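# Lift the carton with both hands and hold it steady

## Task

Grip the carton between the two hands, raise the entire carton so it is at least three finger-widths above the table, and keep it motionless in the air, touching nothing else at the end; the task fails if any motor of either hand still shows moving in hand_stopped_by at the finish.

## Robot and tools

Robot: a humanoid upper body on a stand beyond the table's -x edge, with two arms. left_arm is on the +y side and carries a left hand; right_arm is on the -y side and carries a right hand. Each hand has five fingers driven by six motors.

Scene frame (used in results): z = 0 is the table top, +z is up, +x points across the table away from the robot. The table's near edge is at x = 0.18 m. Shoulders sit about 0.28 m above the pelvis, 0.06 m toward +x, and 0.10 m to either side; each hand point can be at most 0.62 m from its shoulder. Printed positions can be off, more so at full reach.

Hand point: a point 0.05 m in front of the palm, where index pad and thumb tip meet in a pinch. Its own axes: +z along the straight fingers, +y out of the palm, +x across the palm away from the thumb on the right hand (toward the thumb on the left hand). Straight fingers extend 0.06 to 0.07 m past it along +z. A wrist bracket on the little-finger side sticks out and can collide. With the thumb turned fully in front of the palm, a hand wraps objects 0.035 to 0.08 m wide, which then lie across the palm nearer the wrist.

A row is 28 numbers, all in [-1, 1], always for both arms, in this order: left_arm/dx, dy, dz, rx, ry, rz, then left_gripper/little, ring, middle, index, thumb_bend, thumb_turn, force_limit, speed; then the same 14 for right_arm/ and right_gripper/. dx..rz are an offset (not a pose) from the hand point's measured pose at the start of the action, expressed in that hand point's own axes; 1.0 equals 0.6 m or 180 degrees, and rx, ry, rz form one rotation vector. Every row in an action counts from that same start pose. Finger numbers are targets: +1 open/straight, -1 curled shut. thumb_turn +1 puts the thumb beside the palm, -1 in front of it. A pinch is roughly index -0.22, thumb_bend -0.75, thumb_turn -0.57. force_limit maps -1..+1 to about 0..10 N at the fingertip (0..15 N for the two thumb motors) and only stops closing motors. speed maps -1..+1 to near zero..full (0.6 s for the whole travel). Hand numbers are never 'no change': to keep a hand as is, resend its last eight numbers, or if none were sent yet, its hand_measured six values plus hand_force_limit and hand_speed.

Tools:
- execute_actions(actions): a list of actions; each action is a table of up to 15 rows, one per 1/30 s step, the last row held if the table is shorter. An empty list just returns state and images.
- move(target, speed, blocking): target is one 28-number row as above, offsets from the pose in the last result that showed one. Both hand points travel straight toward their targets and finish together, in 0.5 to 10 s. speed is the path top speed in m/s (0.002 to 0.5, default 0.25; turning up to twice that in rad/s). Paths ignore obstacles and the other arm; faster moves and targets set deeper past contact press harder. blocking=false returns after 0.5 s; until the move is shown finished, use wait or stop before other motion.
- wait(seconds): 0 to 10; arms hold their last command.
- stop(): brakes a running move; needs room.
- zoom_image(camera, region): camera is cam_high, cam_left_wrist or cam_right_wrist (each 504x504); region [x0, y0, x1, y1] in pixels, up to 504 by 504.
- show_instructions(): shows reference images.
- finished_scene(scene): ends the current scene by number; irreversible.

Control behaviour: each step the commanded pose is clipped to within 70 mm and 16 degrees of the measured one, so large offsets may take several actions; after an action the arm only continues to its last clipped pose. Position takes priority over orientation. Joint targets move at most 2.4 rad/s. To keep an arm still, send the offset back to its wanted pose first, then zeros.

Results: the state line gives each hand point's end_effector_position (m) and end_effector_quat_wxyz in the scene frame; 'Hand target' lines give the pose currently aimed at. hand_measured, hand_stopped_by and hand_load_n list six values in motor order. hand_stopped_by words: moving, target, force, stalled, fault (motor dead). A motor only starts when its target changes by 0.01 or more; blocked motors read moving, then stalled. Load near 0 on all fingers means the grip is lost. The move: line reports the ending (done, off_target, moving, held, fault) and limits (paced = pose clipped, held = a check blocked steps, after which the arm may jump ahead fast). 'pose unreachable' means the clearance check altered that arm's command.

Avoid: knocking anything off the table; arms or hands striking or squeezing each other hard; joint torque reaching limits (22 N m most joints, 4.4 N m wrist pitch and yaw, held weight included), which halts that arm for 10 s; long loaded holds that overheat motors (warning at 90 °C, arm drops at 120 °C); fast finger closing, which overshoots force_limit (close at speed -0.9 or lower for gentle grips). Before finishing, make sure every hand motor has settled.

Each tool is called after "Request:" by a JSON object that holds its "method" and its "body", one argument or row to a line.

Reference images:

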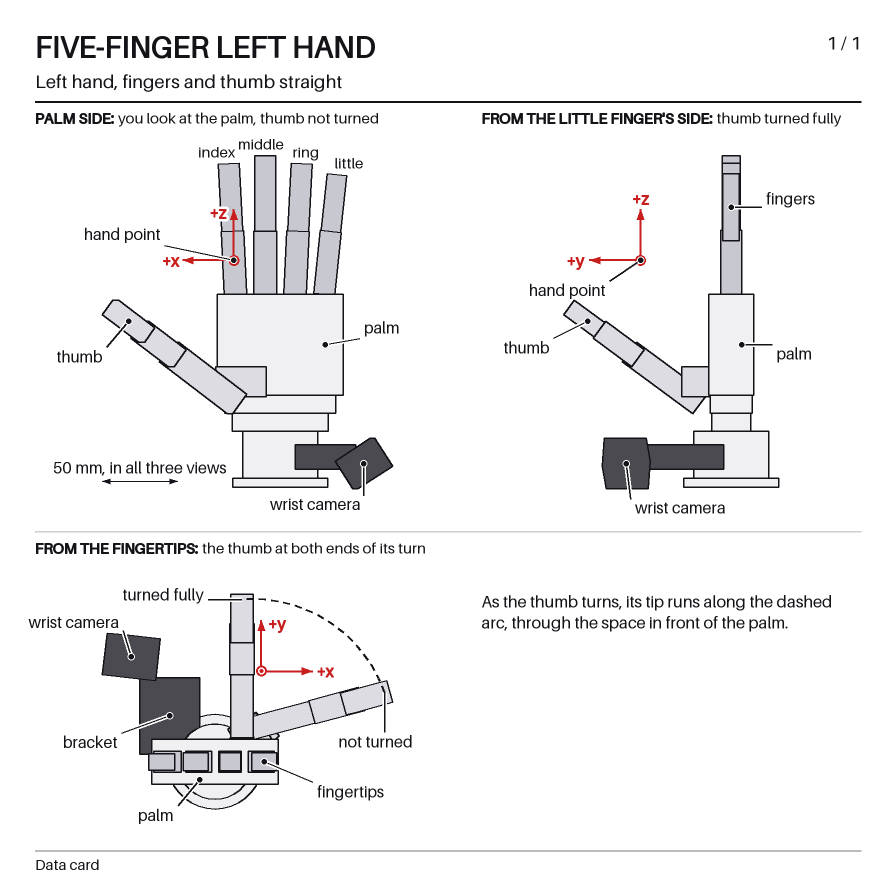

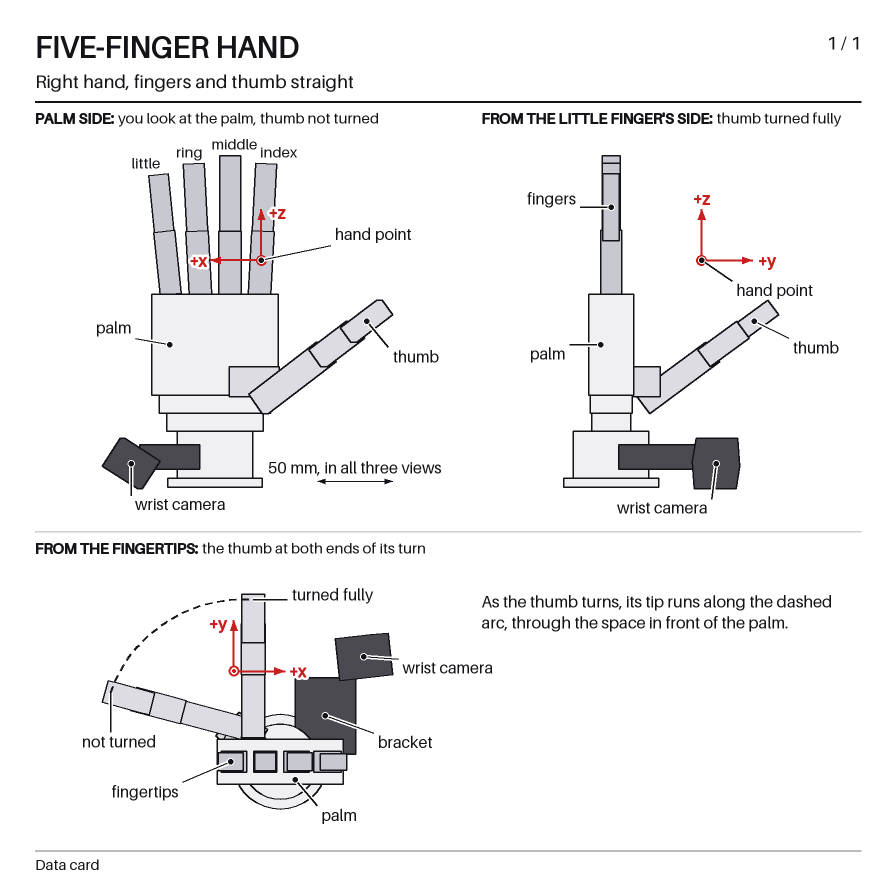

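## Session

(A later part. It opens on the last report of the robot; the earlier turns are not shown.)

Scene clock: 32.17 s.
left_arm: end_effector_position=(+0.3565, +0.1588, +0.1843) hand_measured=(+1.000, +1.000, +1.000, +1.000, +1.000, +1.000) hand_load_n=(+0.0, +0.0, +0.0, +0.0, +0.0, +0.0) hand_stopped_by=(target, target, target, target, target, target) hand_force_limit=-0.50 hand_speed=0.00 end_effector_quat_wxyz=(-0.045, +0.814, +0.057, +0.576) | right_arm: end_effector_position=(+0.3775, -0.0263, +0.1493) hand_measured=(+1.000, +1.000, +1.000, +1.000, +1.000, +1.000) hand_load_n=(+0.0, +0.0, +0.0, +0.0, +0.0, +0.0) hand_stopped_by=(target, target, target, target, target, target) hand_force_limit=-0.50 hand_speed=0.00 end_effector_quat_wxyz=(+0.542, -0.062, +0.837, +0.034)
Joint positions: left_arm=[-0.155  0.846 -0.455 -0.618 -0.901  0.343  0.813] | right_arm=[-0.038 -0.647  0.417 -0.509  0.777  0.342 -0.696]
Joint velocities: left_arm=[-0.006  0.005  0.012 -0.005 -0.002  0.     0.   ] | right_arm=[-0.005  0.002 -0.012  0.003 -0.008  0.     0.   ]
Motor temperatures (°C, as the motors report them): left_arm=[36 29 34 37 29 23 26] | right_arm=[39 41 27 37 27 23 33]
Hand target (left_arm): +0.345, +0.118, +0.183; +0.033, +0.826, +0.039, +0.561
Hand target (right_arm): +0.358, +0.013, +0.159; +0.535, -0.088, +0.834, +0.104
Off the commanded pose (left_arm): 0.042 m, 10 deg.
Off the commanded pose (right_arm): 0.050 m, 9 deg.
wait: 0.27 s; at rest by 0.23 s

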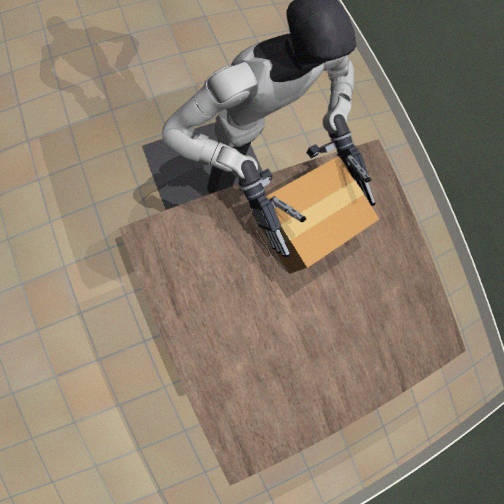

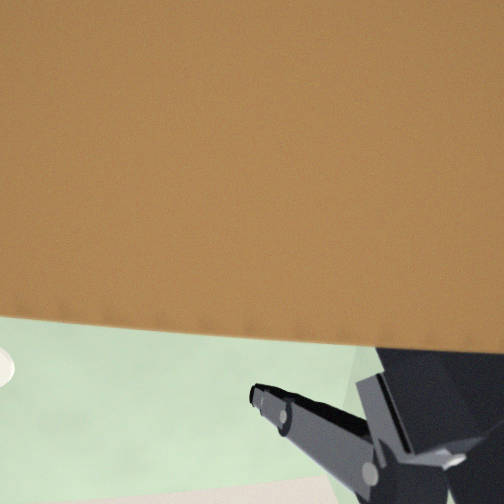

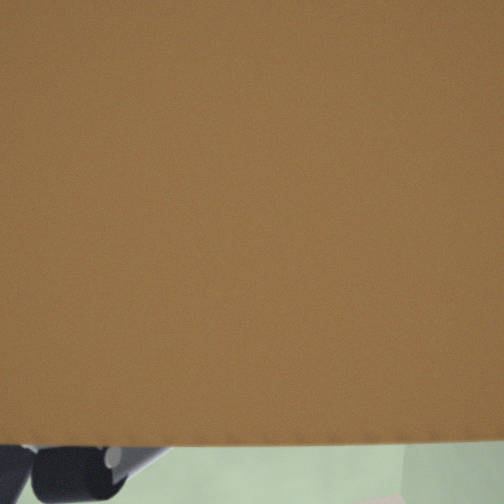

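Request:
{"method": "move", "body": {
  "target": [-0.038,-0.013,0.029,-0.002,-0.031,0.012,1,1,1,1,1,1,-0.5,0, -0.008,-0.010,0.011,0,0,0,1,1,1,1,1,1,-0.5,0],
  "speed": 0.1
}}

Scene clock: 33.33 s.
left_arm: end_effector_position=(+0.3639, +0.1682, +0.1581) hand_measured=(+1.000, +1.000, +1.000, +1.000, +1.000, +1.000) hand_load_n=(+0.0, +0.0, +0.0, +0.0, +0.0, +0.0) hand_stopped_by=(target, target, target, target, target, target) hand_force_limit=-0.50 hand_speed=0.00 end_effector_quat_wxyz=(-0.051, +0.841, +0.044, +0.536) | right_arm: end_effector_position=(+0.3857, -0.0304, +0.1519) hand_measured=(+1.000, +1.000, +1.000, +1.000, +1.000, +1.000) hand_load_n=(+0.0, +0.0, +0.0, +0.0, +0.0, +0.0) hand_stopped_by=(target, target, target, target, target, target) hand_force_limit=-0.50 hand_speed=0.00 end_effector_quat_wxyz=(+0.544, -0.061, +0.836, +0.034)
Joint positions: left_arm=[-0.208  0.867 -0.446 -0.522 -0.975  0.404  0.762] | right_arm=[-0.062 -0.658  0.39  -0.486  0.8    0.35  -0.673]
Joint velocities: left_arm=[-0.012  0.     0.011 -0.003 -0.011  0.    -0.001] | right_arm=[-0.005 -0.006 -0.002  0.002  0.006  0.002  0.001]
Motor temperatures (°C, as the motors report them): left_arm=[36 29 34 38 29 23 26] | right_arm=[39 41 27 37 27 22 33]
Hand target (left_arm): +0.364, +0.169, +0.158; -0.050, +0.842, +0.044, +0.535
Hand target (right_arm): +0.386, -0.031, +0.151; +0.542, -0.062, +0.837, +0.035
Off the commanded pose (left_arm): 0.001 m, 0 deg.
Off the commanded pose (right_arm): 0.001 m, 0 deg.
move: done

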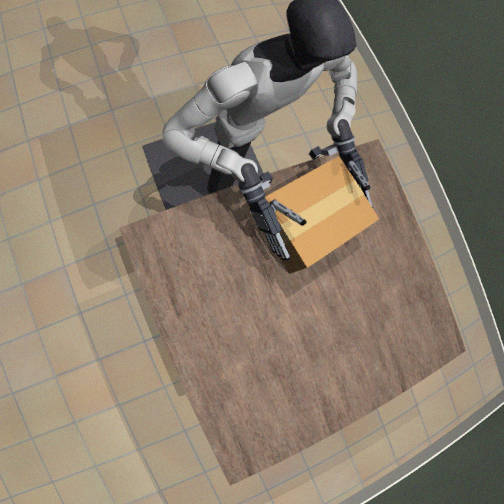

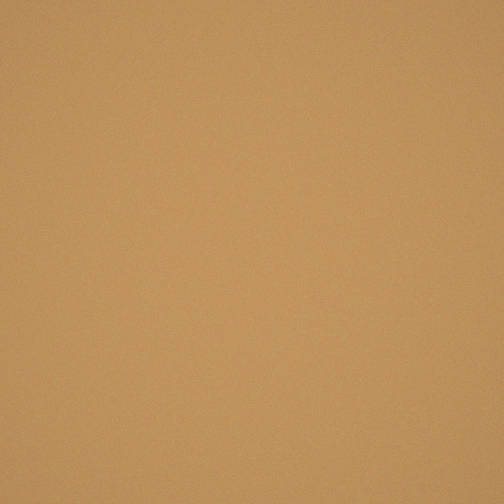

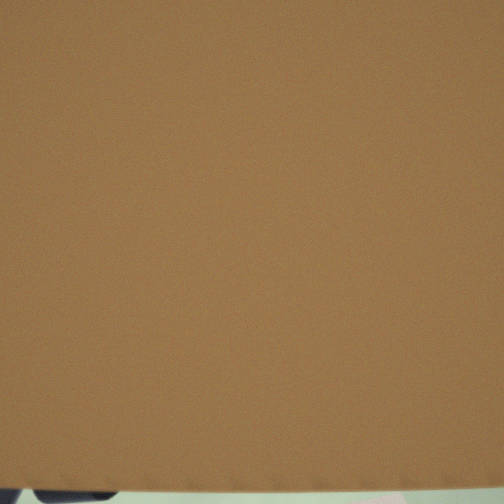

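Request:
{"method": "execute_actions", "body": {
  "actions": [
    [[0,0.003,-0.003,0,0,0,1,1,1,1,1,1,-0.5,0, 0,0.002,0,0,0,0,1,1,1,1,1,1,-0.5,0],[0.001,0.007,-0.006,0,0,0,1,1,1,1,1,1,-0.5,0, 0,0.004,0,0,0,0,1,1,1,1,1,1,-0.5,0],[0.001,0.010,-0.009,0,0,0,1,1,1,1,1,1,-0.5,0, 0,0.006,0,0,0,0,1,1,1,1,1,1,-0.5,0],[0.001,0.013,-0.010,0,0,0,1,1,1,1,1,1,-0.5,0, 0,0.008,0,0,0,0,1,1,1,1,1,1,-0.5,0],[0,0.021,-0.013,-0.006,0,-0.001,1,1,1,1,1,1,-0.5,0, 0,0.016,-0.003,-0.006,0,0.001,1,1,1,1,1,1,-0.5,0],[-0.001,0.030,-0.015,-0.012,0,-0.001,1,1,1,1,1,1,-0.5,0, 0.001,0.025,-0.005,-0.012,0,0.002,1,1,1,1,1,1,-0.5,0],[-0.003,0.038,-0.018,-0.018,0,-0.002,1,1,1,1,1,1,-0.5,0, 0.001,0.033,-0.008,-0.018,0,0.003,1,1,1,1,1,1,-0.5,0],[-0.004,0.046,-0.020,-0.024,0,-0.003,1,1,1,1,1,1,-0.5,0, 0.002,0.041,-0.010,-0.024,0,0.004,1,1,1,1,1,1,-0.5,0],[-0.005,0.055,-0.023,-0.030,0,-0.004,1,1,1,1,1,1,-0.5,0, 0.002,0.050,-0.013,-0.030,0,0.005,1,1,1,1,1,1,-0.5,0],[-0.006,0.063,-0.025,-0.035,0,-0.004,1,1,1,1,1,1,-0.5,0, 0.003,0.058,-0.015,-0.035,0,0.005,1,1,1,1,1,1,-0.5,0],[-0.007,0.072,-0.028,-0.041,0,-0.005,1,1,1,1,1,1,-0.5,0, 0.003,0.067,-0.018,-0.041,0,0.006,1,1,1,1,1,1,-0.5,0],[-0.008,0.080,-0.030,-0.047,0,-0.006,1,1,1,1,1,1,-0.5,0, 0.004,0.075,-0.020,-0.047,0,0.007,1,1,1,1,1,1,-0.5,0],[-0.010,0.088,-0.033,-0.053,0,-0.007,0.6,0.6,0.6,0.6,1,1,-0.6,-0.72, 0.004,0.083,-0.023,-0.053,0,0.008,0.6,0.6,0.6,0.6,1,1,-0.6,-0.72],[-0.011,0.097,-0.035,-0.059,0,-0.007,0.6,0.6,0.6,0.6,1,1,-0.6,-0.72, 0.005,0.092,-0.025,-0.059,0,0.009,0.6,0.6,0.6,0.6,1,1,-0.6,-0.72],[-0.012,0.105,-0.038,-0.065,0,-0.008,0.6,0.6,0.6,0.6,1,1,-0.6,-0.72, 0.005,0.100,-0.028,-0.065,0,0.010,0.6,0.6,0.6,0.6,1,1,-0.6,-0.72]]
  ]
}}

Request:
{"method": "wait", "body": {
  "seconds": 0.5
}}

Scene clock: 34.43 s.
left_arm: end_effector_position=(+0.3608, +0.1609, +0.1620) hand_measured=(+1.000, +1.000, +1.000, +1.000, +1.000, +1.000) hand_load_n=(+0.0, +0.0, +0.0, +0.0, +0.0, +0.0) hand_stopped_by=(moving, moving, moving, moving, target, target) hand_force_limit=-0.60 hand_speed=-0.72 end_effector_quat_wxyz=(-0.052, +0.833, +0.039, +0.549) | right_arm: end_effector_position=(+0.3841, -0.0258, +0.1513) hand_measured=(+1.000, +1.000, +1.000, +1.000, +1.000, +1.000) hand_load_n=(+0.0, +0.0, +0.0, +0.0, +0.0, +0.0) hand_stopped_by=(moving, moving, moving, moving, target, target) hand_force_limit=-0.60 hand_speed=-0.72 end_effector_quat_wxyz=(+0.548, -0.066, +0.833, +0.040)
Joint positions: left_arm=[-0.2    0.861 -0.482 -0.544 -0.932  0.373  0.783] | right_arm=[-0.065 -0.659  0.418 -0.469  0.783  0.313 -0.663]
Joint velocities: left_arm=[ 0.023  0.083 -0.091  0.066  0.112 -0.197 -0.126] | right_arm=[ 0.014 -0.101  0.087  0.094 -0.008 -0.215  0.121]
Motor temperatures (°C, as the motors report them): left_arm=[36 29 34 38 29 24 26] | right_arm=[39 41 28 37 27 22 32]
Hand target (left_arm): +0.344, +0.106, +0.162; +0.041, +0.842, +0.001, +0.538
Hand target (right_arm): +0.358, +0.022, +0.158; +0.533, -0.103, +0.830, +0.127
Off the commanded pose (left_arm): 0.060 m, 12 deg.
Off the commanded pose (right_arm): 0.058 m, 11 deg.

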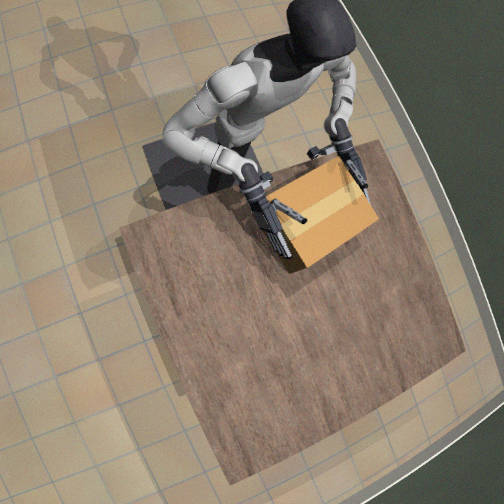

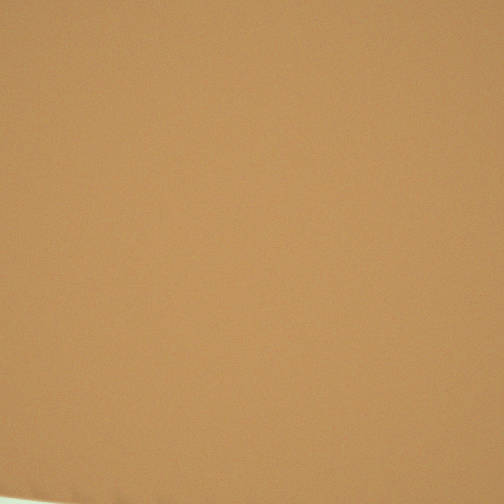

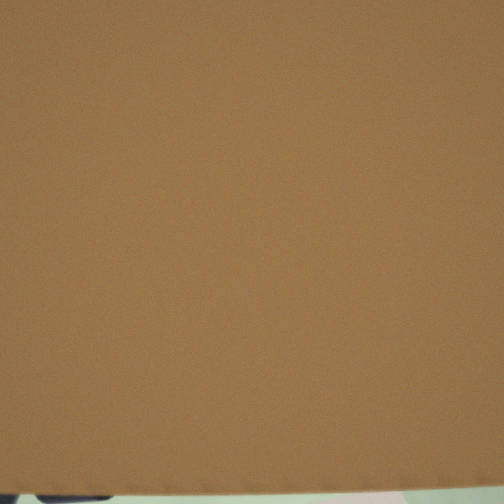

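Scene clock: 34.93 s.
left_arm: end_effector_position=(+0.3607, +0.1609, +0.1617) hand_measured=(+0.832, +0.878, +0.908, +0.910, +1.000, +1.000) hand_load_n=(+3.5, +1.5, +1.5, +3.0, +0.0, +0.0) hand_stopped_by=(force, force, force, force, target, target) hand_force_limit=-0.60 hand_speed=-0.72 end_effector_quat_wxyz=(-0.054, +0.831, +0.035, +0.552) | right_arm: end_effector_position=(+0.3842, -0.0258, +0.1508) hand_measured=(+0.832, +0.848, +0.878, +0.864, +1.000, +1.000) hand_load_n=(+3.0, +3.0, +1.0, +3.5, +0.0, +0.0) hand_stopped_by=(force, force, force, force, target, target) hand_force_limit=-0.60 hand_speed=-0.72 end_effector_quat_wxyz=(+0.551, -0.070, +0.831, +0.039)
Joint positions: left_arm=[-0.198  0.867 -0.49  -0.537 -0.919  0.359  0.774] | right_arm=[-0.066 -0.666  0.424 -0.461  0.775  0.302 -0.656]
Joint velocities: left_arm=[-0.003 -0.006  0.     0.002 -0.002  0.     0.   ] | right_arm=[ 0.009 -0.015  0.     0.    -0.005  0.     0.   ]
Motor temperatures (°C, as the motors report them): left_arm=[36 29 34 38 29 23 26] | right_arm=[39 41 28 37 27 22 33]
Hand target (left_arm): +0.344, +0.106, +0.162; +0.041, +0.842, +0.001, +0.538
Hand target (right_arm): +0.358, +0.022, +0.158; +0.533, -0.103, +0.830, +0.127
Off the commanded pose (left_arm): 0.060 m, 12 deg.
Off the commanded pose (right_arm): 0.058 m, 11 deg.
wait: 0.50 s; no rest

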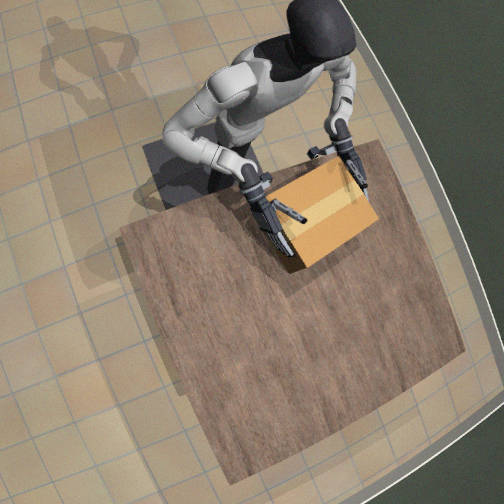

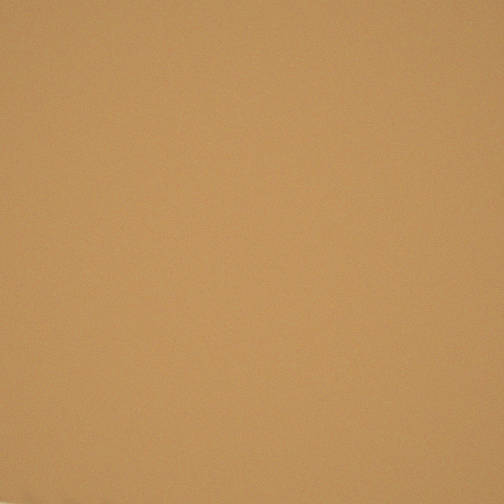

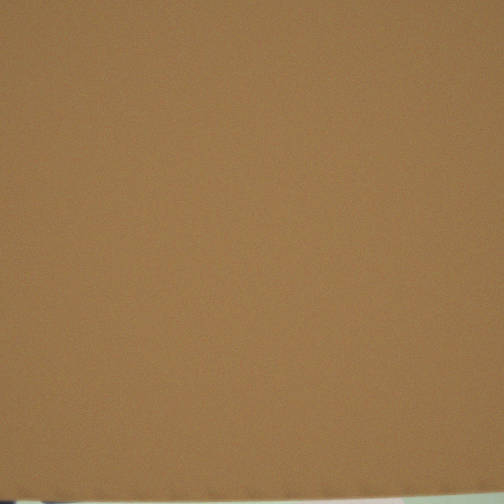

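Request:
{"method": "execute_actions", "body": {
  "actions": [
    [[-0.011,0.090,-0.038,-0.062,-0.012,-0.016,0.6,0.6,0.6,0.6,1,1,-0.6,-0.72, 0,0.088,-0.033,-0.059,0.006,0.014,0.6,0.6,0.6,0.6,1,1,-0.6,-0.72],[-0.011,0.092,-0.038,-0.062,-0.012,-0.017,0.6,0.6,0.6,0.6,1,1,-0.6,-0.72, 0,0.090,-0.033,-0.059,0.006,0.014,0.6,0.6,0.6,0.6,1,1,-0.6,-0.72],[-0.011,0.094,-0.038,-0.062,-0.012,-0.018,0.6,0.6,0.6,0.6,1,1,-0.6,-0.72, 0,0.092,-0.033,-0.060,0.006,0.015,0.6,0.6,0.6,0.6,1,1,-0.6,-0.72],[-0.011,0.096,-0.038,-0.062,-0.012,-0.019,0.6,0.6,0.6,0.6,1,1,-0.6,-0.72, 0,0.094,-0.033,-0.060,0.006,0.015,0.6,0.6,0.6,0.6,1,1,-0.6,-0.72],[-0.011,0.098,-0.038,-0.062,-0.012,-0.020,0.6,0.6,0.6,0.6,1,1,-0.6,-0.72, 0,0.096,-0.033,-0.061,0.006,0.016,0.6,0.6,0.6,0.6,1,1,-0.6,-0.72],[-0.010,0.098,-0.038,-0.062,-0.012,-0.021,0.6,0.6,0.6,0.6,1,1,-0.6,-0.72, -0.001,0.097,-0.033,-0.061,0.006,0.016,0.6,0.6,0.6,0.6,1,1,-0.6,-0.72],[-0.008,0.098,-0.038,-0.062,-0.011,-0.022,0.6,0.6,0.6,0.6,1,1,-0.6,-0.72, -0.003,0.097,-0.033,-0.061,0.005,0.016,0.6,0.6,0.6,0.6,1,1,-0.6,-0.72],[-0.006,0.098,-0.039,-0.062,-0.010,-0.022,0.6,0.6,0.6,0.6,1,1,-0.6,-0.72, -0.005,0.097,-0.034,-0.061,0.004,0.016,0.6,0.6,0.6,0.6,1,1,-0.6,-0.72],[-0.004,0.098,-0.039,-0.062,-0.010,-0.022,0.6,0.6,0.6,0.6,1,1,-0.6,-0.72, -0.007,0.097,-0.034,-0.061,0.004,0.016,0.6,0.6,0.6,0.6,1,1,-0.6,-0.72],[-0.002,0.098,-0.039,-0.062,-0.009,-0.022,0.6,0.6,0.6,0.6,1,1,-0.6,-0.72, -0.009,0.097,-0.034,-0.061,0.003,0.016,0.6,0.6,0.6,0.6,1,1,-0.6,-0.72],[0.0,0.098,-0.040,-0.062,-0.008,-0.022,0.6,0.6,0.6,0.6,1,1,-0.6,-0.72, -0.011,0.097,-0.035,-0.061,0.002,0.017,0.6,0.6,0.6,0.6,1,1,-0.6,-0.72],[0.002,0.098,-0.040,-0.062,-0.008,-0.023,0.6,0.6,0.6,0.6,1,1,-0.6,-0.72, -0.013,0.097,-0.035,-0.061,0.002,0.017,0.6,0.6,0.6,0.6,1,1,-0.6,-0.72],[0.004,0.098,-0.040,-0.062,-0.007,-0.023,0.6,0.6,0.6,0.6,1,1,-0.6,-0.72, -0.015,0.097,-0.035,-0.061,0.001,0.017,0.6,0.6,0.6,0.6,1,1,-0.6,-0.72],[0.006,0.098,-0.041,-0.062,-0.006,-0.023,0.6,0.6,0.6,0.6,1,1,-0.6,-0.72, -0.017,0.097,-0.036,-0.061,0,0.017,0.6,0.6,0.6,0.6,1,1,-0.6,-0.72],[0.008,0.098,-0.041,-0.062,-0.006,-0.023,0.6,0.6,0.6,0.6,1,1,-0.6,-0.72, -0.019,0.097,-0.036,-0.061,0,0.017,0.6,0.6,0.6,0.6,1,1,-0.6,-0.72]]
  ]
}}

Request:
{"method": "wait", "body": {
  "seconds": 0.3
}}

Scene clock: 36.27 s.
left_arm: end_effector_position=(+0.3558, +0.1608, +0.1615) hand_measured=(+0.832, +0.878, +0.908, +0.910, +1.000, +1.000) hand_load_n=(+4.0, +0.5, +0.5, +1.0, +0.0, +0.0) hand_stopped_by=(force, force, force, force, target, target) hand_force_limit=-0.60 hand_speed=-0.72 end_effector_quat_wxyz=(-0.057, +0.834, +0.043, +0.547) | right_arm: end_effector_position=(+0.3798, -0.0255, +0.1505) hand_measured=(+0.832, +0.848, +0.878, +0.864, +1.000, +1.000) hand_load_n=(+1.5, +2.0, +0.5, +2.0, +0.0, +0.0) hand_stopped_by=(force, force, force, force, target, target) hand_force_limit=-0.60 hand_speed=-0.72 end_effector_quat_wxyz=(+0.545, -0.072, +0.834, +0.038)
Joint positions: left_arm=[-0.188  0.88  -0.507 -0.567 -0.939  0.351  0.822] | right_arm=[-0.063 -0.691  0.441 -0.488  0.801  0.305 -0.686]
Joint velocities: left_arm=[-0.005  0.064 -0.017 -0.04  -0.081  0.016  0.069] | right_arm=[-0.002 -0.066  0.018 -0.064  0.08   0.039 -0.067]
Motor temperatures (°C, as the motors report them): left_arm=[36 29 34 38 29 23 28] | right_arm=[39 41 28 38 27 22 36]
Hand target (left_arm): +0.343, +0.104, +0.176; +0.047, +0.836, +0.011, +0.547
Hand target (right_arm): +0.356, +0.025, +0.171; +0.540, -0.103, +0.824, +0.133
Off the commanded pose (left_arm): 0.063 m, 12 deg.
Off the commanded pose (right_arm): 0.061 m, 11 deg.

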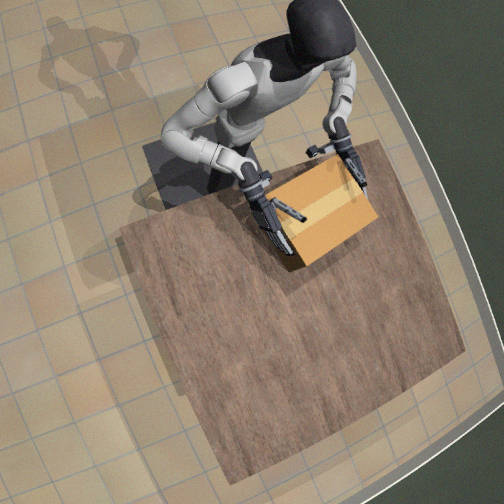

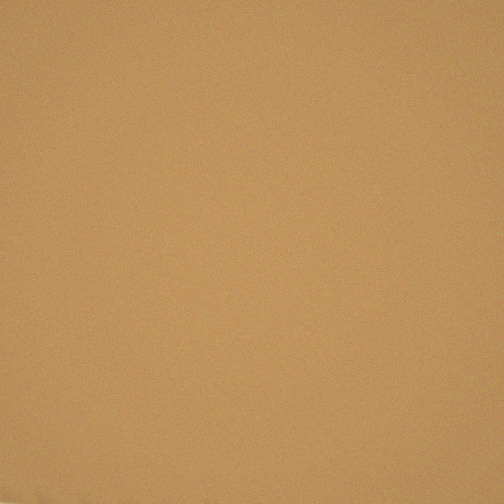

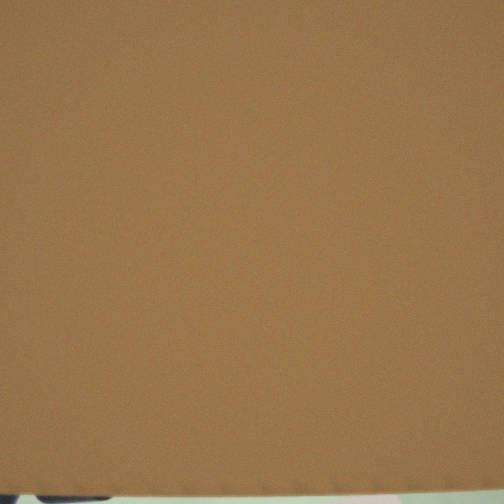

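Scene clock: 36.57 s.
left_arm: end_effector_position=(+0.3555, +0.1608, +0.1614) hand_measured=(+0.832, +0.878, +0.908, +0.910, +1.000, +1.000) hand_load_n=(+3.5, +0.5, +0.0, +1.0, +0.0, +0.0) hand_stopped_by=(force, force, force, force, target, target) hand_force_limit=-0.60 hand_speed=-0.72 end_effector_quat_wxyz=(-0.057, +0.835, +0.043, +0.545) | right_arm: end_effector_position=(+0.3794, -0.0255, +0.1504) hand_measured=(+0.832, +0.848, +0.878, +0.864, +1.000, +1.000) hand_load_n=(+1.0, +2.0, +0.5, +2.0, +0.0, +0.0) hand_stopped_by=(force, force, force, force, target, target) hand_force_limit=-0.60 hand_speed=-0.72 end_effector_quat_wxyz=(+0.543, -0.072, +0.835, +0.038)
Joint positions: left_arm=[-0.19   0.885 -0.507 -0.571 -0.948  0.355  0.828] | right_arm=[-0.064 -0.696  0.441 -0.493  0.808  0.31  -0.691]
Joint velocities: left_arm=[-0.002 -0.005  0.     0.002  0.011  0.     0.   ] | right_arm=[ 0.     0.006  0.006 -0.002 -0.003  0.     0.   ]
Motor temperatures (°C, as the motors report them): left_arm=[36 29 34 38 29 23 29] | right_arm=[39 41 28 38 27 22 36]
Hand target (left_arm): +0.343, +0.104, +0.176; +0.047, +0.836, +0.011, +0.547
Hand target (right_arm): +0.356, +0.025, +0.171; +0.540, -0.103, +0.824, +0.133
Off the commanded pose (left_arm): 0.063 m, 13 deg.
Off the commanded pose (right_arm): 0.061 m, 11 deg.
wait: 0.30 s; at rest by 0.17 s

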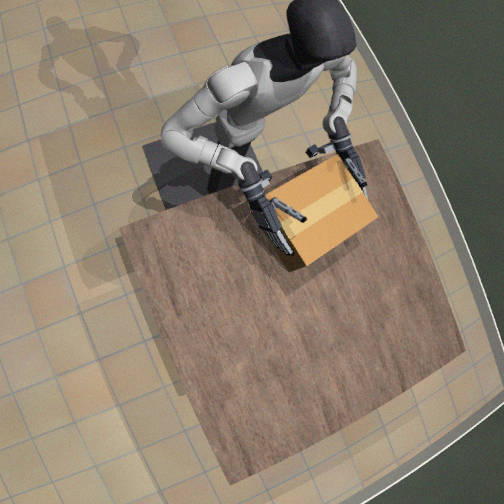

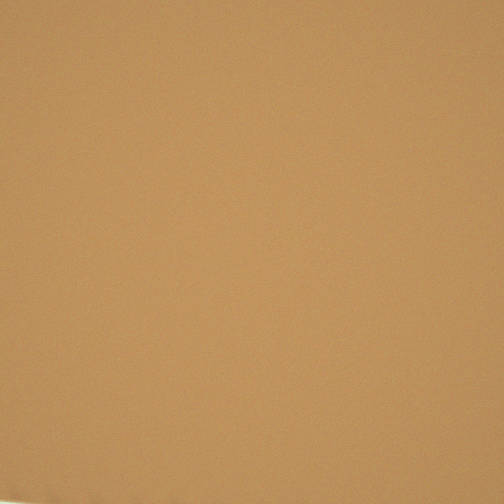

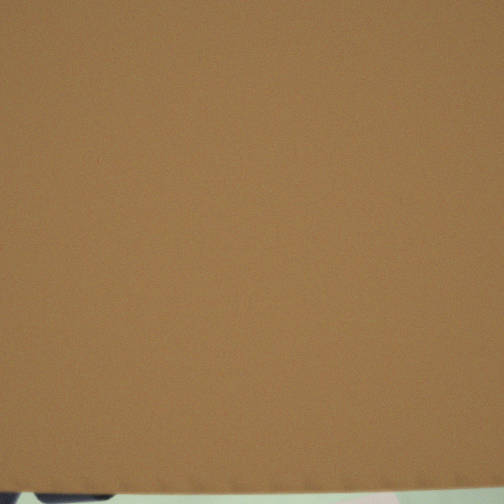

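Request:
{"method": "execute_actions", "body": {
  "actions": [
    [[0.013,0.099,-0.033,-0.065,0,-0.019,0.6,0.6,0.6,0.6,1,1,-0.6,-0.72, -0.024,0.096,-0.029,-0.061,-0.007,0.017,0.6,0.6,0.6,0.6,1,1,-0.6,-0.72],[0.015,0.099,-0.033,-0.065,0.001,-0.019,0.6,0.6,0.6,0.6,1,1,-0.6,-0.72, -0.026,0.096,-0.029,-0.062,-0.008,0.017,0.6,0.6,0.6,0.6,1,1,-0.6,-0.72],[0.017,0.099,-0.033,-0.065,0.003,-0.019,0.6,0.6,0.6,0.6,1,1,-0.6,-0.72, -0.028,0.097,-0.029,-0.062,-0.010,0.018,0.6,0.6,0.6,0.6,1,1,-0.6,-0.72],[0.019,0.100,-0.034,-0.066,0.004,-0.020,0.6,0.6,0.6,0.6,1,1,-0.6,-0.72, -0.030,0.097,-0.030,-0.063,-0.011,0.018,0.6,0.6,0.6,0.6,1,1,-0.6,-0.72],[0.021,0.100,-0.034,-0.066,0.005,-0.020,0.6,0.6,0.6,0.6,1,1,-0.6,-0.72, -0.032,0.098,-0.030,-0.063,-0.012,0.018,0.6,0.6,0.6,0.6,1,1,-0.6,-0.72],[0.023,0.100,-0.034,-0.066,0.006,-0.020,0.6,0.6,0.6,0.6,1,1,-0.6,-0.72, -0.034,0.098,-0.030,-0.064,-0.013,0.019,0.6,0.6,0.6,0.6,1,1,-0.6,-0.72],[0.025,0.100,-0.034,-0.066,0.007,-0.020,0.6,0.6,0.6,0.6,1,1,-0.6,-0.72, -0.036,0.098,-0.030,-0.064,-0.014,0.019,0.6,0.6,0.6,0.6,1,1,-0.6,-0.72],[0.027,0.100,-0.034,-0.067,0.009,-0.021,0.6,0.6,0.6,0.6,1,1,-0.6,-0.72, -0.038,0.098,-0.030,-0.064,-0.016,0.019,0.6,0.6,0.6,0.6,1,1,-0.6,-0.72],[0.029,0.100,-0.035,-0.067,0.010,-0.021,0.6,0.6,0.6,0.6,1,1,-0.6,-0.72, -0.040,0.098,-0.031,-0.064,-0.017,0.020,0.6,0.6,0.6,0.6,1,1,-0.6,-0.72],[0.031,0.100,-0.035,-0.067,0.011,-0.021,0.6,0.6,0.6,0.6,1,1,-0.6,-0.72, -0.042,0.098,-0.031,-0.064,-0.018,0.020,0.6,0.6,0.6,0.6,1,1,-0.6,-0.72],[0.033,0.100,-0.035,-0.067,0.012,-0.021,0.6,0.6,0.6,0.6,1,1,-0.6,-0.72, -0.044,0.098,-0.031,-0.064,-0.019,0.020,0.6,0.6,0.6,0.6,1,1,-0.6,-0.72],[0.035,0.100,-0.035,-0.067,0.013,-0.022,0.6,0.6,0.6,0.6,1,1,-0.6,-0.72, -0.046,0.098,-0.031,-0.064,-0.020,0.021,0.6,0.6,0.6,0.6,1,1,-0.6,-0.72],[0.037,0.100,-0.036,-0.067,0.015,-0.022,0.6,0.6,0.6,0.6,1,1,-0.6,-0.72, -0.048,0.098,-0.032,-0.064,-0.022,0.021,0.6,0.6,0.6,0.6,1,1,-0.6,-0.72],[0.038,0.100,-0.036,-0.067,0.016,-0.022,0.6,0.6,0.6,0.6,1,1,-0.6,-0.72, -0.049,0.098,-0.032,-0.064,-0.023,0.021,0.6,0.6,0.6,0.6,1,1,-0.6,-0.72],[0.039,0.100,-0.036,-0.067,0.017,-0.022,0.6,0.6,0.6,0.6,1,1,-0.6,-0.72, -0.050,0.098,-0.032,-0.064,-0.024,0.021,0.6,0.6,0.6,0.6,1,1,-0.6,-0.72]]
  ]
}}

Request:
{"method": "wait", "body": {
  "seconds": 0.3
}}

Scene clock: 47.50 s.
left_arm: end_effector_position=(+0.3565, +0.1414, +0.1689) hand_measured=(+0.832, +0.878, +0.908, +0.908, +1.000, +1.000) hand_load_n=(+6.0, +3.5, +1.0, +0.5, +0.0, +0.0) hand_stopped_by=(force, force, force, force, target, target) hand_force_limit=-0.60 hand_speed=-0.72 end_effector_quat_wxyz=(-0.030, +0.831, +0.031, +0.555) | right_arm: end_effector_position=(+0.3928, -0.0448, +0.1630) hand_measured=(+0.832, +0.848, +0.878, +0.864, +1.000, +1.000) hand_load_n=(+0.0, +0.0, +0.0, +0.5, +0.0, +0.0) hand_stopped_by=(force, force, force, force, target, target) hand_force_limit=-0.60 hand_speed=-0.72 end_effector_quat_wxyz=(+0.566, -0.049, +0.823, +0.013)
Joint positions: left_arm=[-0.225  0.869 -0.548 -0.58  -0.946  0.343  0.814] | right_arm=[-0.064 -0.716  0.408 -0.484  0.806  0.27  -0.726]
Joint velocities: left_arm=[-0.005  0.    -0.003 -0.006  0.011  0.     0.   ] | right_arm=[ 0.005  0.002 -0.012 -0.009 -0.003  0.     0.   ]
Motor temperatures (°C, as the motors report them): left_arm=[37 29 34 41 29 26 34] | right_arm=[37 40 28 37 27 21 33]
Hand target (left_arm): +0.350, +0.102, +0.190; +0.048, +0.820, +0.014, +0.570
Hand target (right_arm): +0.381, -0.025, +0.157; +0.550, -0.066, +0.831, +0.044
Off the commanded pose (left_arm): 0.047 m, 10 deg.
Off the commanded pose (right_arm): 0.085 m, 16 deg.
TORQUE FAULT: the external load on joint 7 (wrist yaw) of the right arm reached its load limit, and that arm stopped for 10 seconds. That time counts as 20 of the actions that you can send in this scene. A torque fault stops only its own arm. That arm's remaining commands of this call were not run. That arm holds where it stopped, with its grip as last carried out, and accepts commands again: back off and push less far. That arm stops again, at the same cost, whenever a joint's load reaches its limit.

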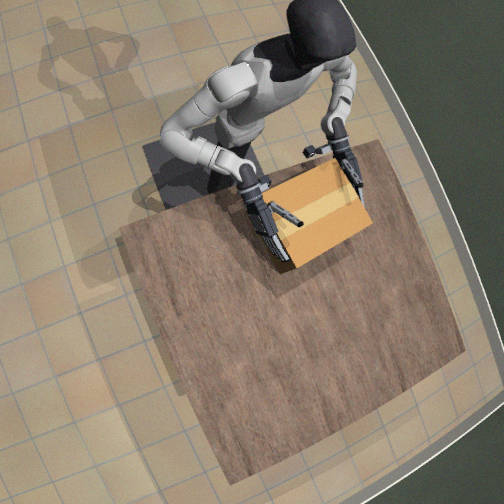

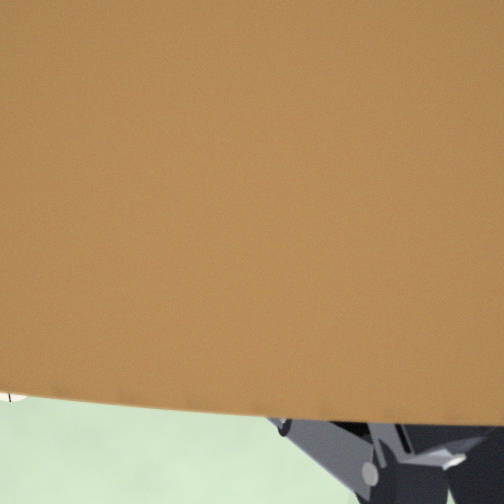

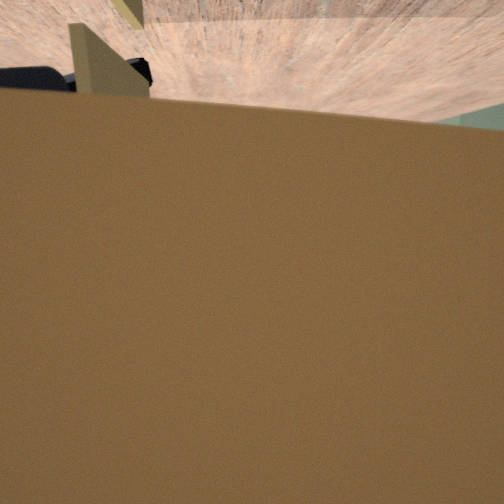

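not run: a fault stop came before this call.

Request:
{"method": "move", "body": {
  "target": [-0.011,-0.008,0.012,-0.001,-0.014,0.004,1,1,1,1,1,1,-0.5,0, 0.025,-0.008,-0.008,-0.002,0.022,0.008,1,1,1,1,1,1,-0.5,0],
  "speed": 0.1
}}

Scene clock: 48.67 s.
left_arm: end_effector_position=(+0.3599, +0.1463, +0.1609) hand_measured=(+1.000, +1.000, +1.000, +1.000, +1.000, +1.000) hand_load_n=(+0.0, +0.0, +0.0, +0.0, +0.0, +0.0) hand_stopped_by=(target, target, target, target, target, target) hand_force_limit=-0.50 hand_speed=0.00 end_effector_quat_wxyz=(-0.031, +0.842, +0.027, +0.538) | right_arm: end_effector_position=(+0.3839, -0.0508, +0.1507) hand_measured=(+1.000, +1.000, +1.000, +1.000, +1.000, +1.000) hand_load_n=(+0.0, +0.0, +0.0, +0.0, +0.0, +0.0) hand_stopped_by=(target, target, target, target, target, target) hand_force_limit=-0.50 hand_speed=0.00 end_effector_quat_wxyz=(+0.538, -0.041, +0.842, +0.019)
Joint positions: left_arm=[-0.25   0.884 -0.532 -0.551 -0.996  0.377  0.796] | right_arm=[-0.023 -0.739  0.394 -0.503  0.869  0.284 -0.724]
Joint velocities: left_arm=[-0.009  0.     0.005  0.     0.     0.     0.   ] | right_arm=[ 0.008  0.009 -0.021 -0.002 -0.006  0.     0.   ]
Motor temperatures (°C, as the motors report them): left_arm=[37 29 34 41 29 26 33] | right_arm=[37 40 28 37 27 21 32]
Hand target (left_arm): +0.360, +0.147, +0.161; -0.031, +0.843, +0.027, +0.537
Hand target (right_arm): +0.384, -0.051, +0.151; +0.537, -0.041, +0.842, +0.021
Off the commanded pose (left_arm): 0.001 m, 0 deg.
Off the commanded pose (right_arm): 0.000 m, 0 deg.
move: done

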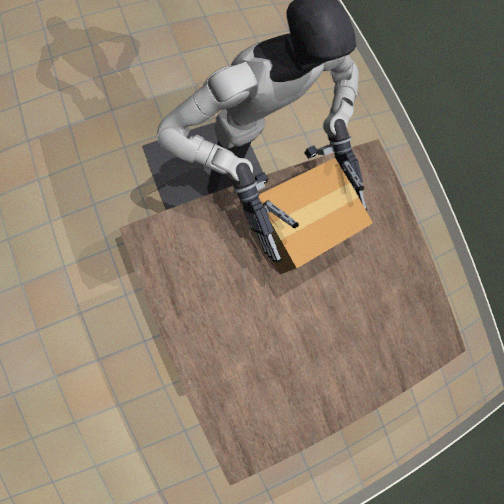

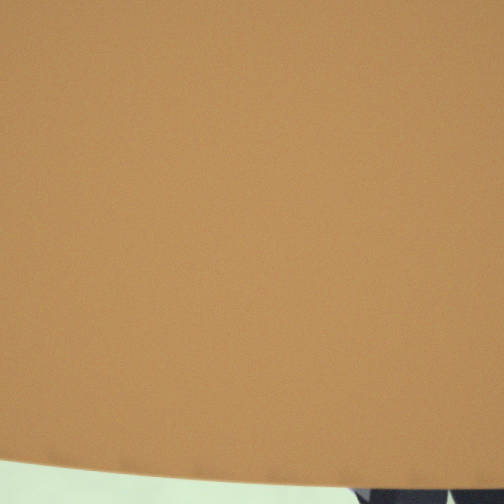

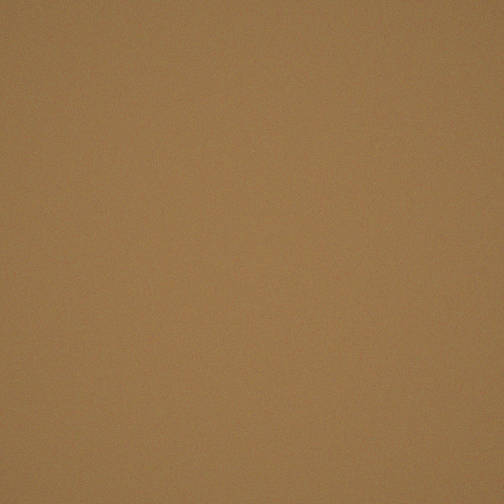

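Request:
{"method": "execute_actions", "body": {
  "actions": [
    [[0.002,0.001,0.004,0,0,0,1,1,1,1,1,1,-0.5,0, -0.001,0.001,0.002,0,0,0,1,1,1,1,1,1,-0.5,0],[0.004,0.002,0.008,0,0,0,1,1,1,1,1,1,-0.5,0, -0.002,0.002,0.004,0,0,0,1,1,1,1,1,1,-0.5,0],[0.006,0.004,0.012,0,0,0,1,1,1,1,1,1,-0.5,0, -0.003,0.004,0.006,0,0,0,1,1,1,1,1,1,-0.5,0],[0.007,0.006,0.015,0,0,0,1,1,1,1,1,1,-0.5,0, -0.0035,0.006,0.0075,0,0,0,1,1,1,1,1,1,-0.5,0],[0.007,0.009,0.015,0,0,0,1,1,1,1,1,1,-0.5,0, -0.0035,0.009,0.0075,0,0,0,1,1,1,1,1,1,-0.5,0],[0.006,0.018,0.012,-0.005,-0.001,-0.001,0.6,0.6,0.6,0.6,1,1,-0.8,-0.85, -0.003,0.018,0.005,-0.005,0,0.001,0.6,0.6,0.6,0.6,1,1,-0.8,-0.85],[0.005,0.026,0.010,-0.011,-0.002,-0.003,0.6,0.6,0.6,0.6,1,1,-0.8,-0.85, -0.003,0.026,0.003,-0.011,0.001,0.003,0.6,0.6,0.6,0.6,1,1,-0.8,-0.85],[0.004,0.035,0.007,-0.016,-0.002,-0.004,0.6,0.6,0.6,0.6,1,1,-0.8,-0.85, -0.003,0.035,0,-0.016,0.001,0.004,0.6,0.6,0.6,0.6,1,1,-0.8,-0.85],[0.003,0.043,0.004,-0.021,-0.003,-0.005,0.6,0.6,0.6,0.6,1,1,-0.8,-0.85, -0.002,0.043,-0.002,-0.021,0.002,0.005,0.6,0.6,0.6,0.6,1,1,-0.8,-0.85],[0.002,0.052,0.002,-0.026,-0.004,-0.006,0.6,0.6,0.6,0.6,1,1,-0.8,-0.85, -0.002,0.052,-0.005,-0.026,0.002,0.006,0.6,0.6,0.6,0.6,1,1,-0.8,-0.85],[0.0,0.061,-0.001,-0.032,-0.005,-0.008,0.6,0.6,0.6,0.6,1,1,-0.8,-0.85, -0.002,0.061,-0.007,-0.032,0.002,0.008,0.6,0.6,0.6,0.6,1,1,-0.8,-0.85],[-0.001,0.069,-0.004,-0.037,-0.006,-0.009,0.6,0.6,0.6,0.6,1,1,-0.8,-0.85, -0.001,0.069,-0.009,-0.037,0.003,0.009,0.6,0.6,0.6,0.6,1,1,-0.8,-0.85],[-0.002,0.078,-0.007,-0.042,-0.006,-0.010,0.6,0.6,0.6,0.6,1,1,-0.8,-0.85, -0.001,0.078,-0.012,-0.042,0.003,0.010,0.6,0.6,0.6,0.6,1,1,-0.8,-0.85],[-0.003,0.086,-0.009,-0.048,-0.007,-0.012,0.6,0.6,0.6,0.6,1,1,-0.8,-0.85, -0.001,0.086,-0.014,-0.048,0.004,0.012,0.6,0.6,0.6,0.6,1,1,-0.8,-0.85],[-0.004,0.095,-0.012,-0.053,-0.008,-0.013,0.6,0.6,0.6,0.6,1,1,-0.8,-0.85, -0.001,0.095,-0.017,-0.053,0.004,0.013,0.6,0.6,0.6,0.6,1,1,-0.8,-0.85]]
  ]
}}

Request:
{"method": "wait", "body": {
  "seconds": 0.6
}}

Scene clock: 50.87 s.
left_arm: end_effector_position=(+0.3708, +0.1433, +0.1634) hand_measured=(+0.942, +0.942, +0.942, +0.942, +1.000, +1.000) hand_load_n=(+0.0, +0.0, +0.0, +0.0, +0.0, +0.0) hand_stopped_by=(moving, moving, moving, moving, target, target) hand_force_limit=-0.80 hand_speed=-0.85 end_effector_quat_wxyz=(-0.034, +0.839, +0.033, +0.542) | right_arm: end_effector_position=(+0.3886, -0.0453, +0.1524) hand_measured=(+0.942, +0.942, +0.942, +0.942, +1.000, +1.000) hand_load_n=(+0.0, +0.0, +0.0, +0.0, +0.0, +0.0) hand_stopped_by=(moving, moving, moving, moving, target, target) hand_force_limit=-0.80 hand_speed=-0.85 end_effector_quat_wxyz=(+0.541, -0.038, +0.840, +0.019)
Joint positions: left_arm=[-0.307  0.842 -0.551 -0.513 -0.995  0.392  0.818] | right_arm=[-0.06  -0.718  0.413 -0.488  0.866  0.289 -0.747]
Joint velocities: left_arm=[ 0.008 -0.012 -0.051  0.006 -0.006 -0.081  0.025] | right_arm=[ 0.003 -0.003  0.029  0.017  0.    -0.078 -0.008]
Motor temperatures (°C, as the motors report them): left_arm=[37 29 34 41 29 26 31] | right_arm=[37 40 28 36 27 21 31]
Hand target (left_arm): +0.354, +0.093, +0.163; +0.050, +0.848, +0.002, +0.528
Hand target (right_arm): +0.367, +0.002, +0.157; +0.526, -0.069, +0.842, +0.100
Off the commanded pose (left_arm): 0.056 m, 11 deg.
Off the commanded pose (right_arm): 0.054 m, 10 deg.

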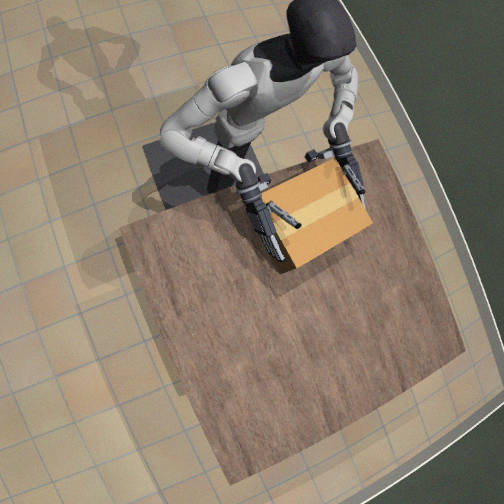

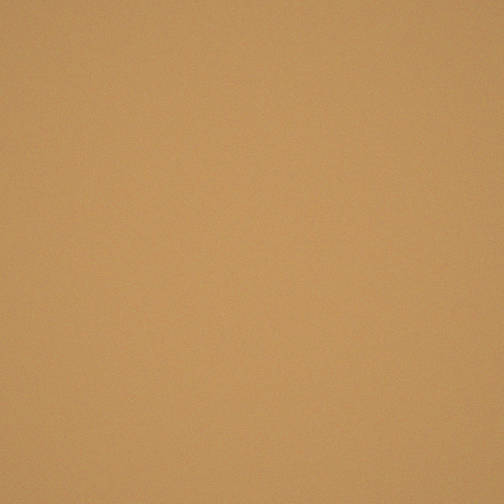

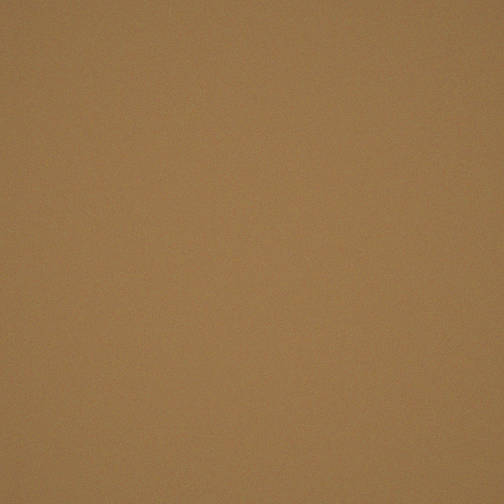

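Scene clock: 51.47 s.
left_arm: end_effector_position=(+0.3708, +0.1440, +0.1633) hand_measured=(+0.842, +0.884, +0.902, +0.902, +1.000, +1.000) hand_load_n=(+1.5, +0.5, +1.0, +1.0, +0.0, +0.0) hand_stopped_by=(force, force, force, force, target, target) hand_force_limit=-0.80 hand_speed=-0.85 end_effector_quat_wxyz=(-0.036, +0.838, +0.035, +0.543) | right_arm: end_effector_position=(+0.3885, -0.0448, +0.1524) hand_measured=(+0.810, +0.842, +0.852, +0.844, +1.000, +1.000) hand_load_n=(+1.0, +1.0, +2.0, +2.0, +0.0, +0.0) hand_stopped_by=(force, force, force, force, target, target) hand_force_limit=-0.80 hand_speed=-0.85 end_effector_quat_wxyz=(+0.542, -0.037, +0.839, +0.019)
Joint positions: left_arm=[-0.307  0.842 -0.554 -0.513 -0.993  0.388  0.824] | right_arm=[-0.062 -0.719  0.419 -0.487  0.866  0.283 -0.751]
Joint velocities: left_arm=[0.002 0.02  0.    0.003 0.006 0.    0.   ] | right_arm=[ 0.005 -0.003  0.011  0.     0.005  0.     0.   ]
Motor temperatures (°C, as the motors report them): left_arm=[37 29 34 41 29 26 32] | right_arm=[37 40 28 36 27 21 32]
Hand target (left_arm): +0.354, +0.093, +0.163; +0.050, +0.848, +0.002, +0.528
Hand target (right_arm): +0.367, +0.002, +0.157; +0.526, -0.069, +0.842, +0.100
Off the commanded pose (left_arm): 0.057 m, 11 deg.
Off the commanded pose (right_arm): 0.054 m, 10 deg.
wait: 0.60 s; no rest

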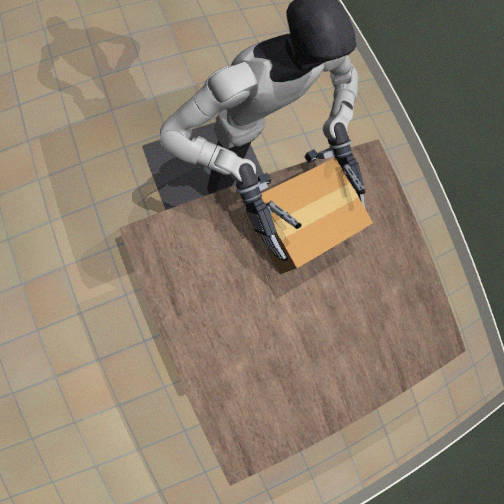

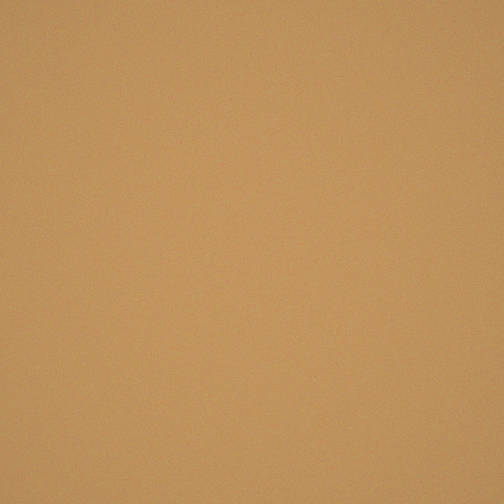

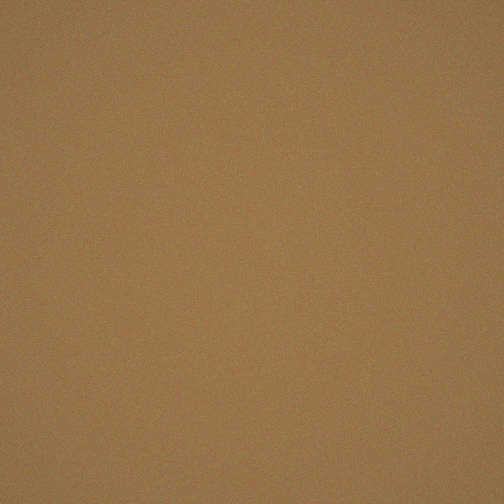

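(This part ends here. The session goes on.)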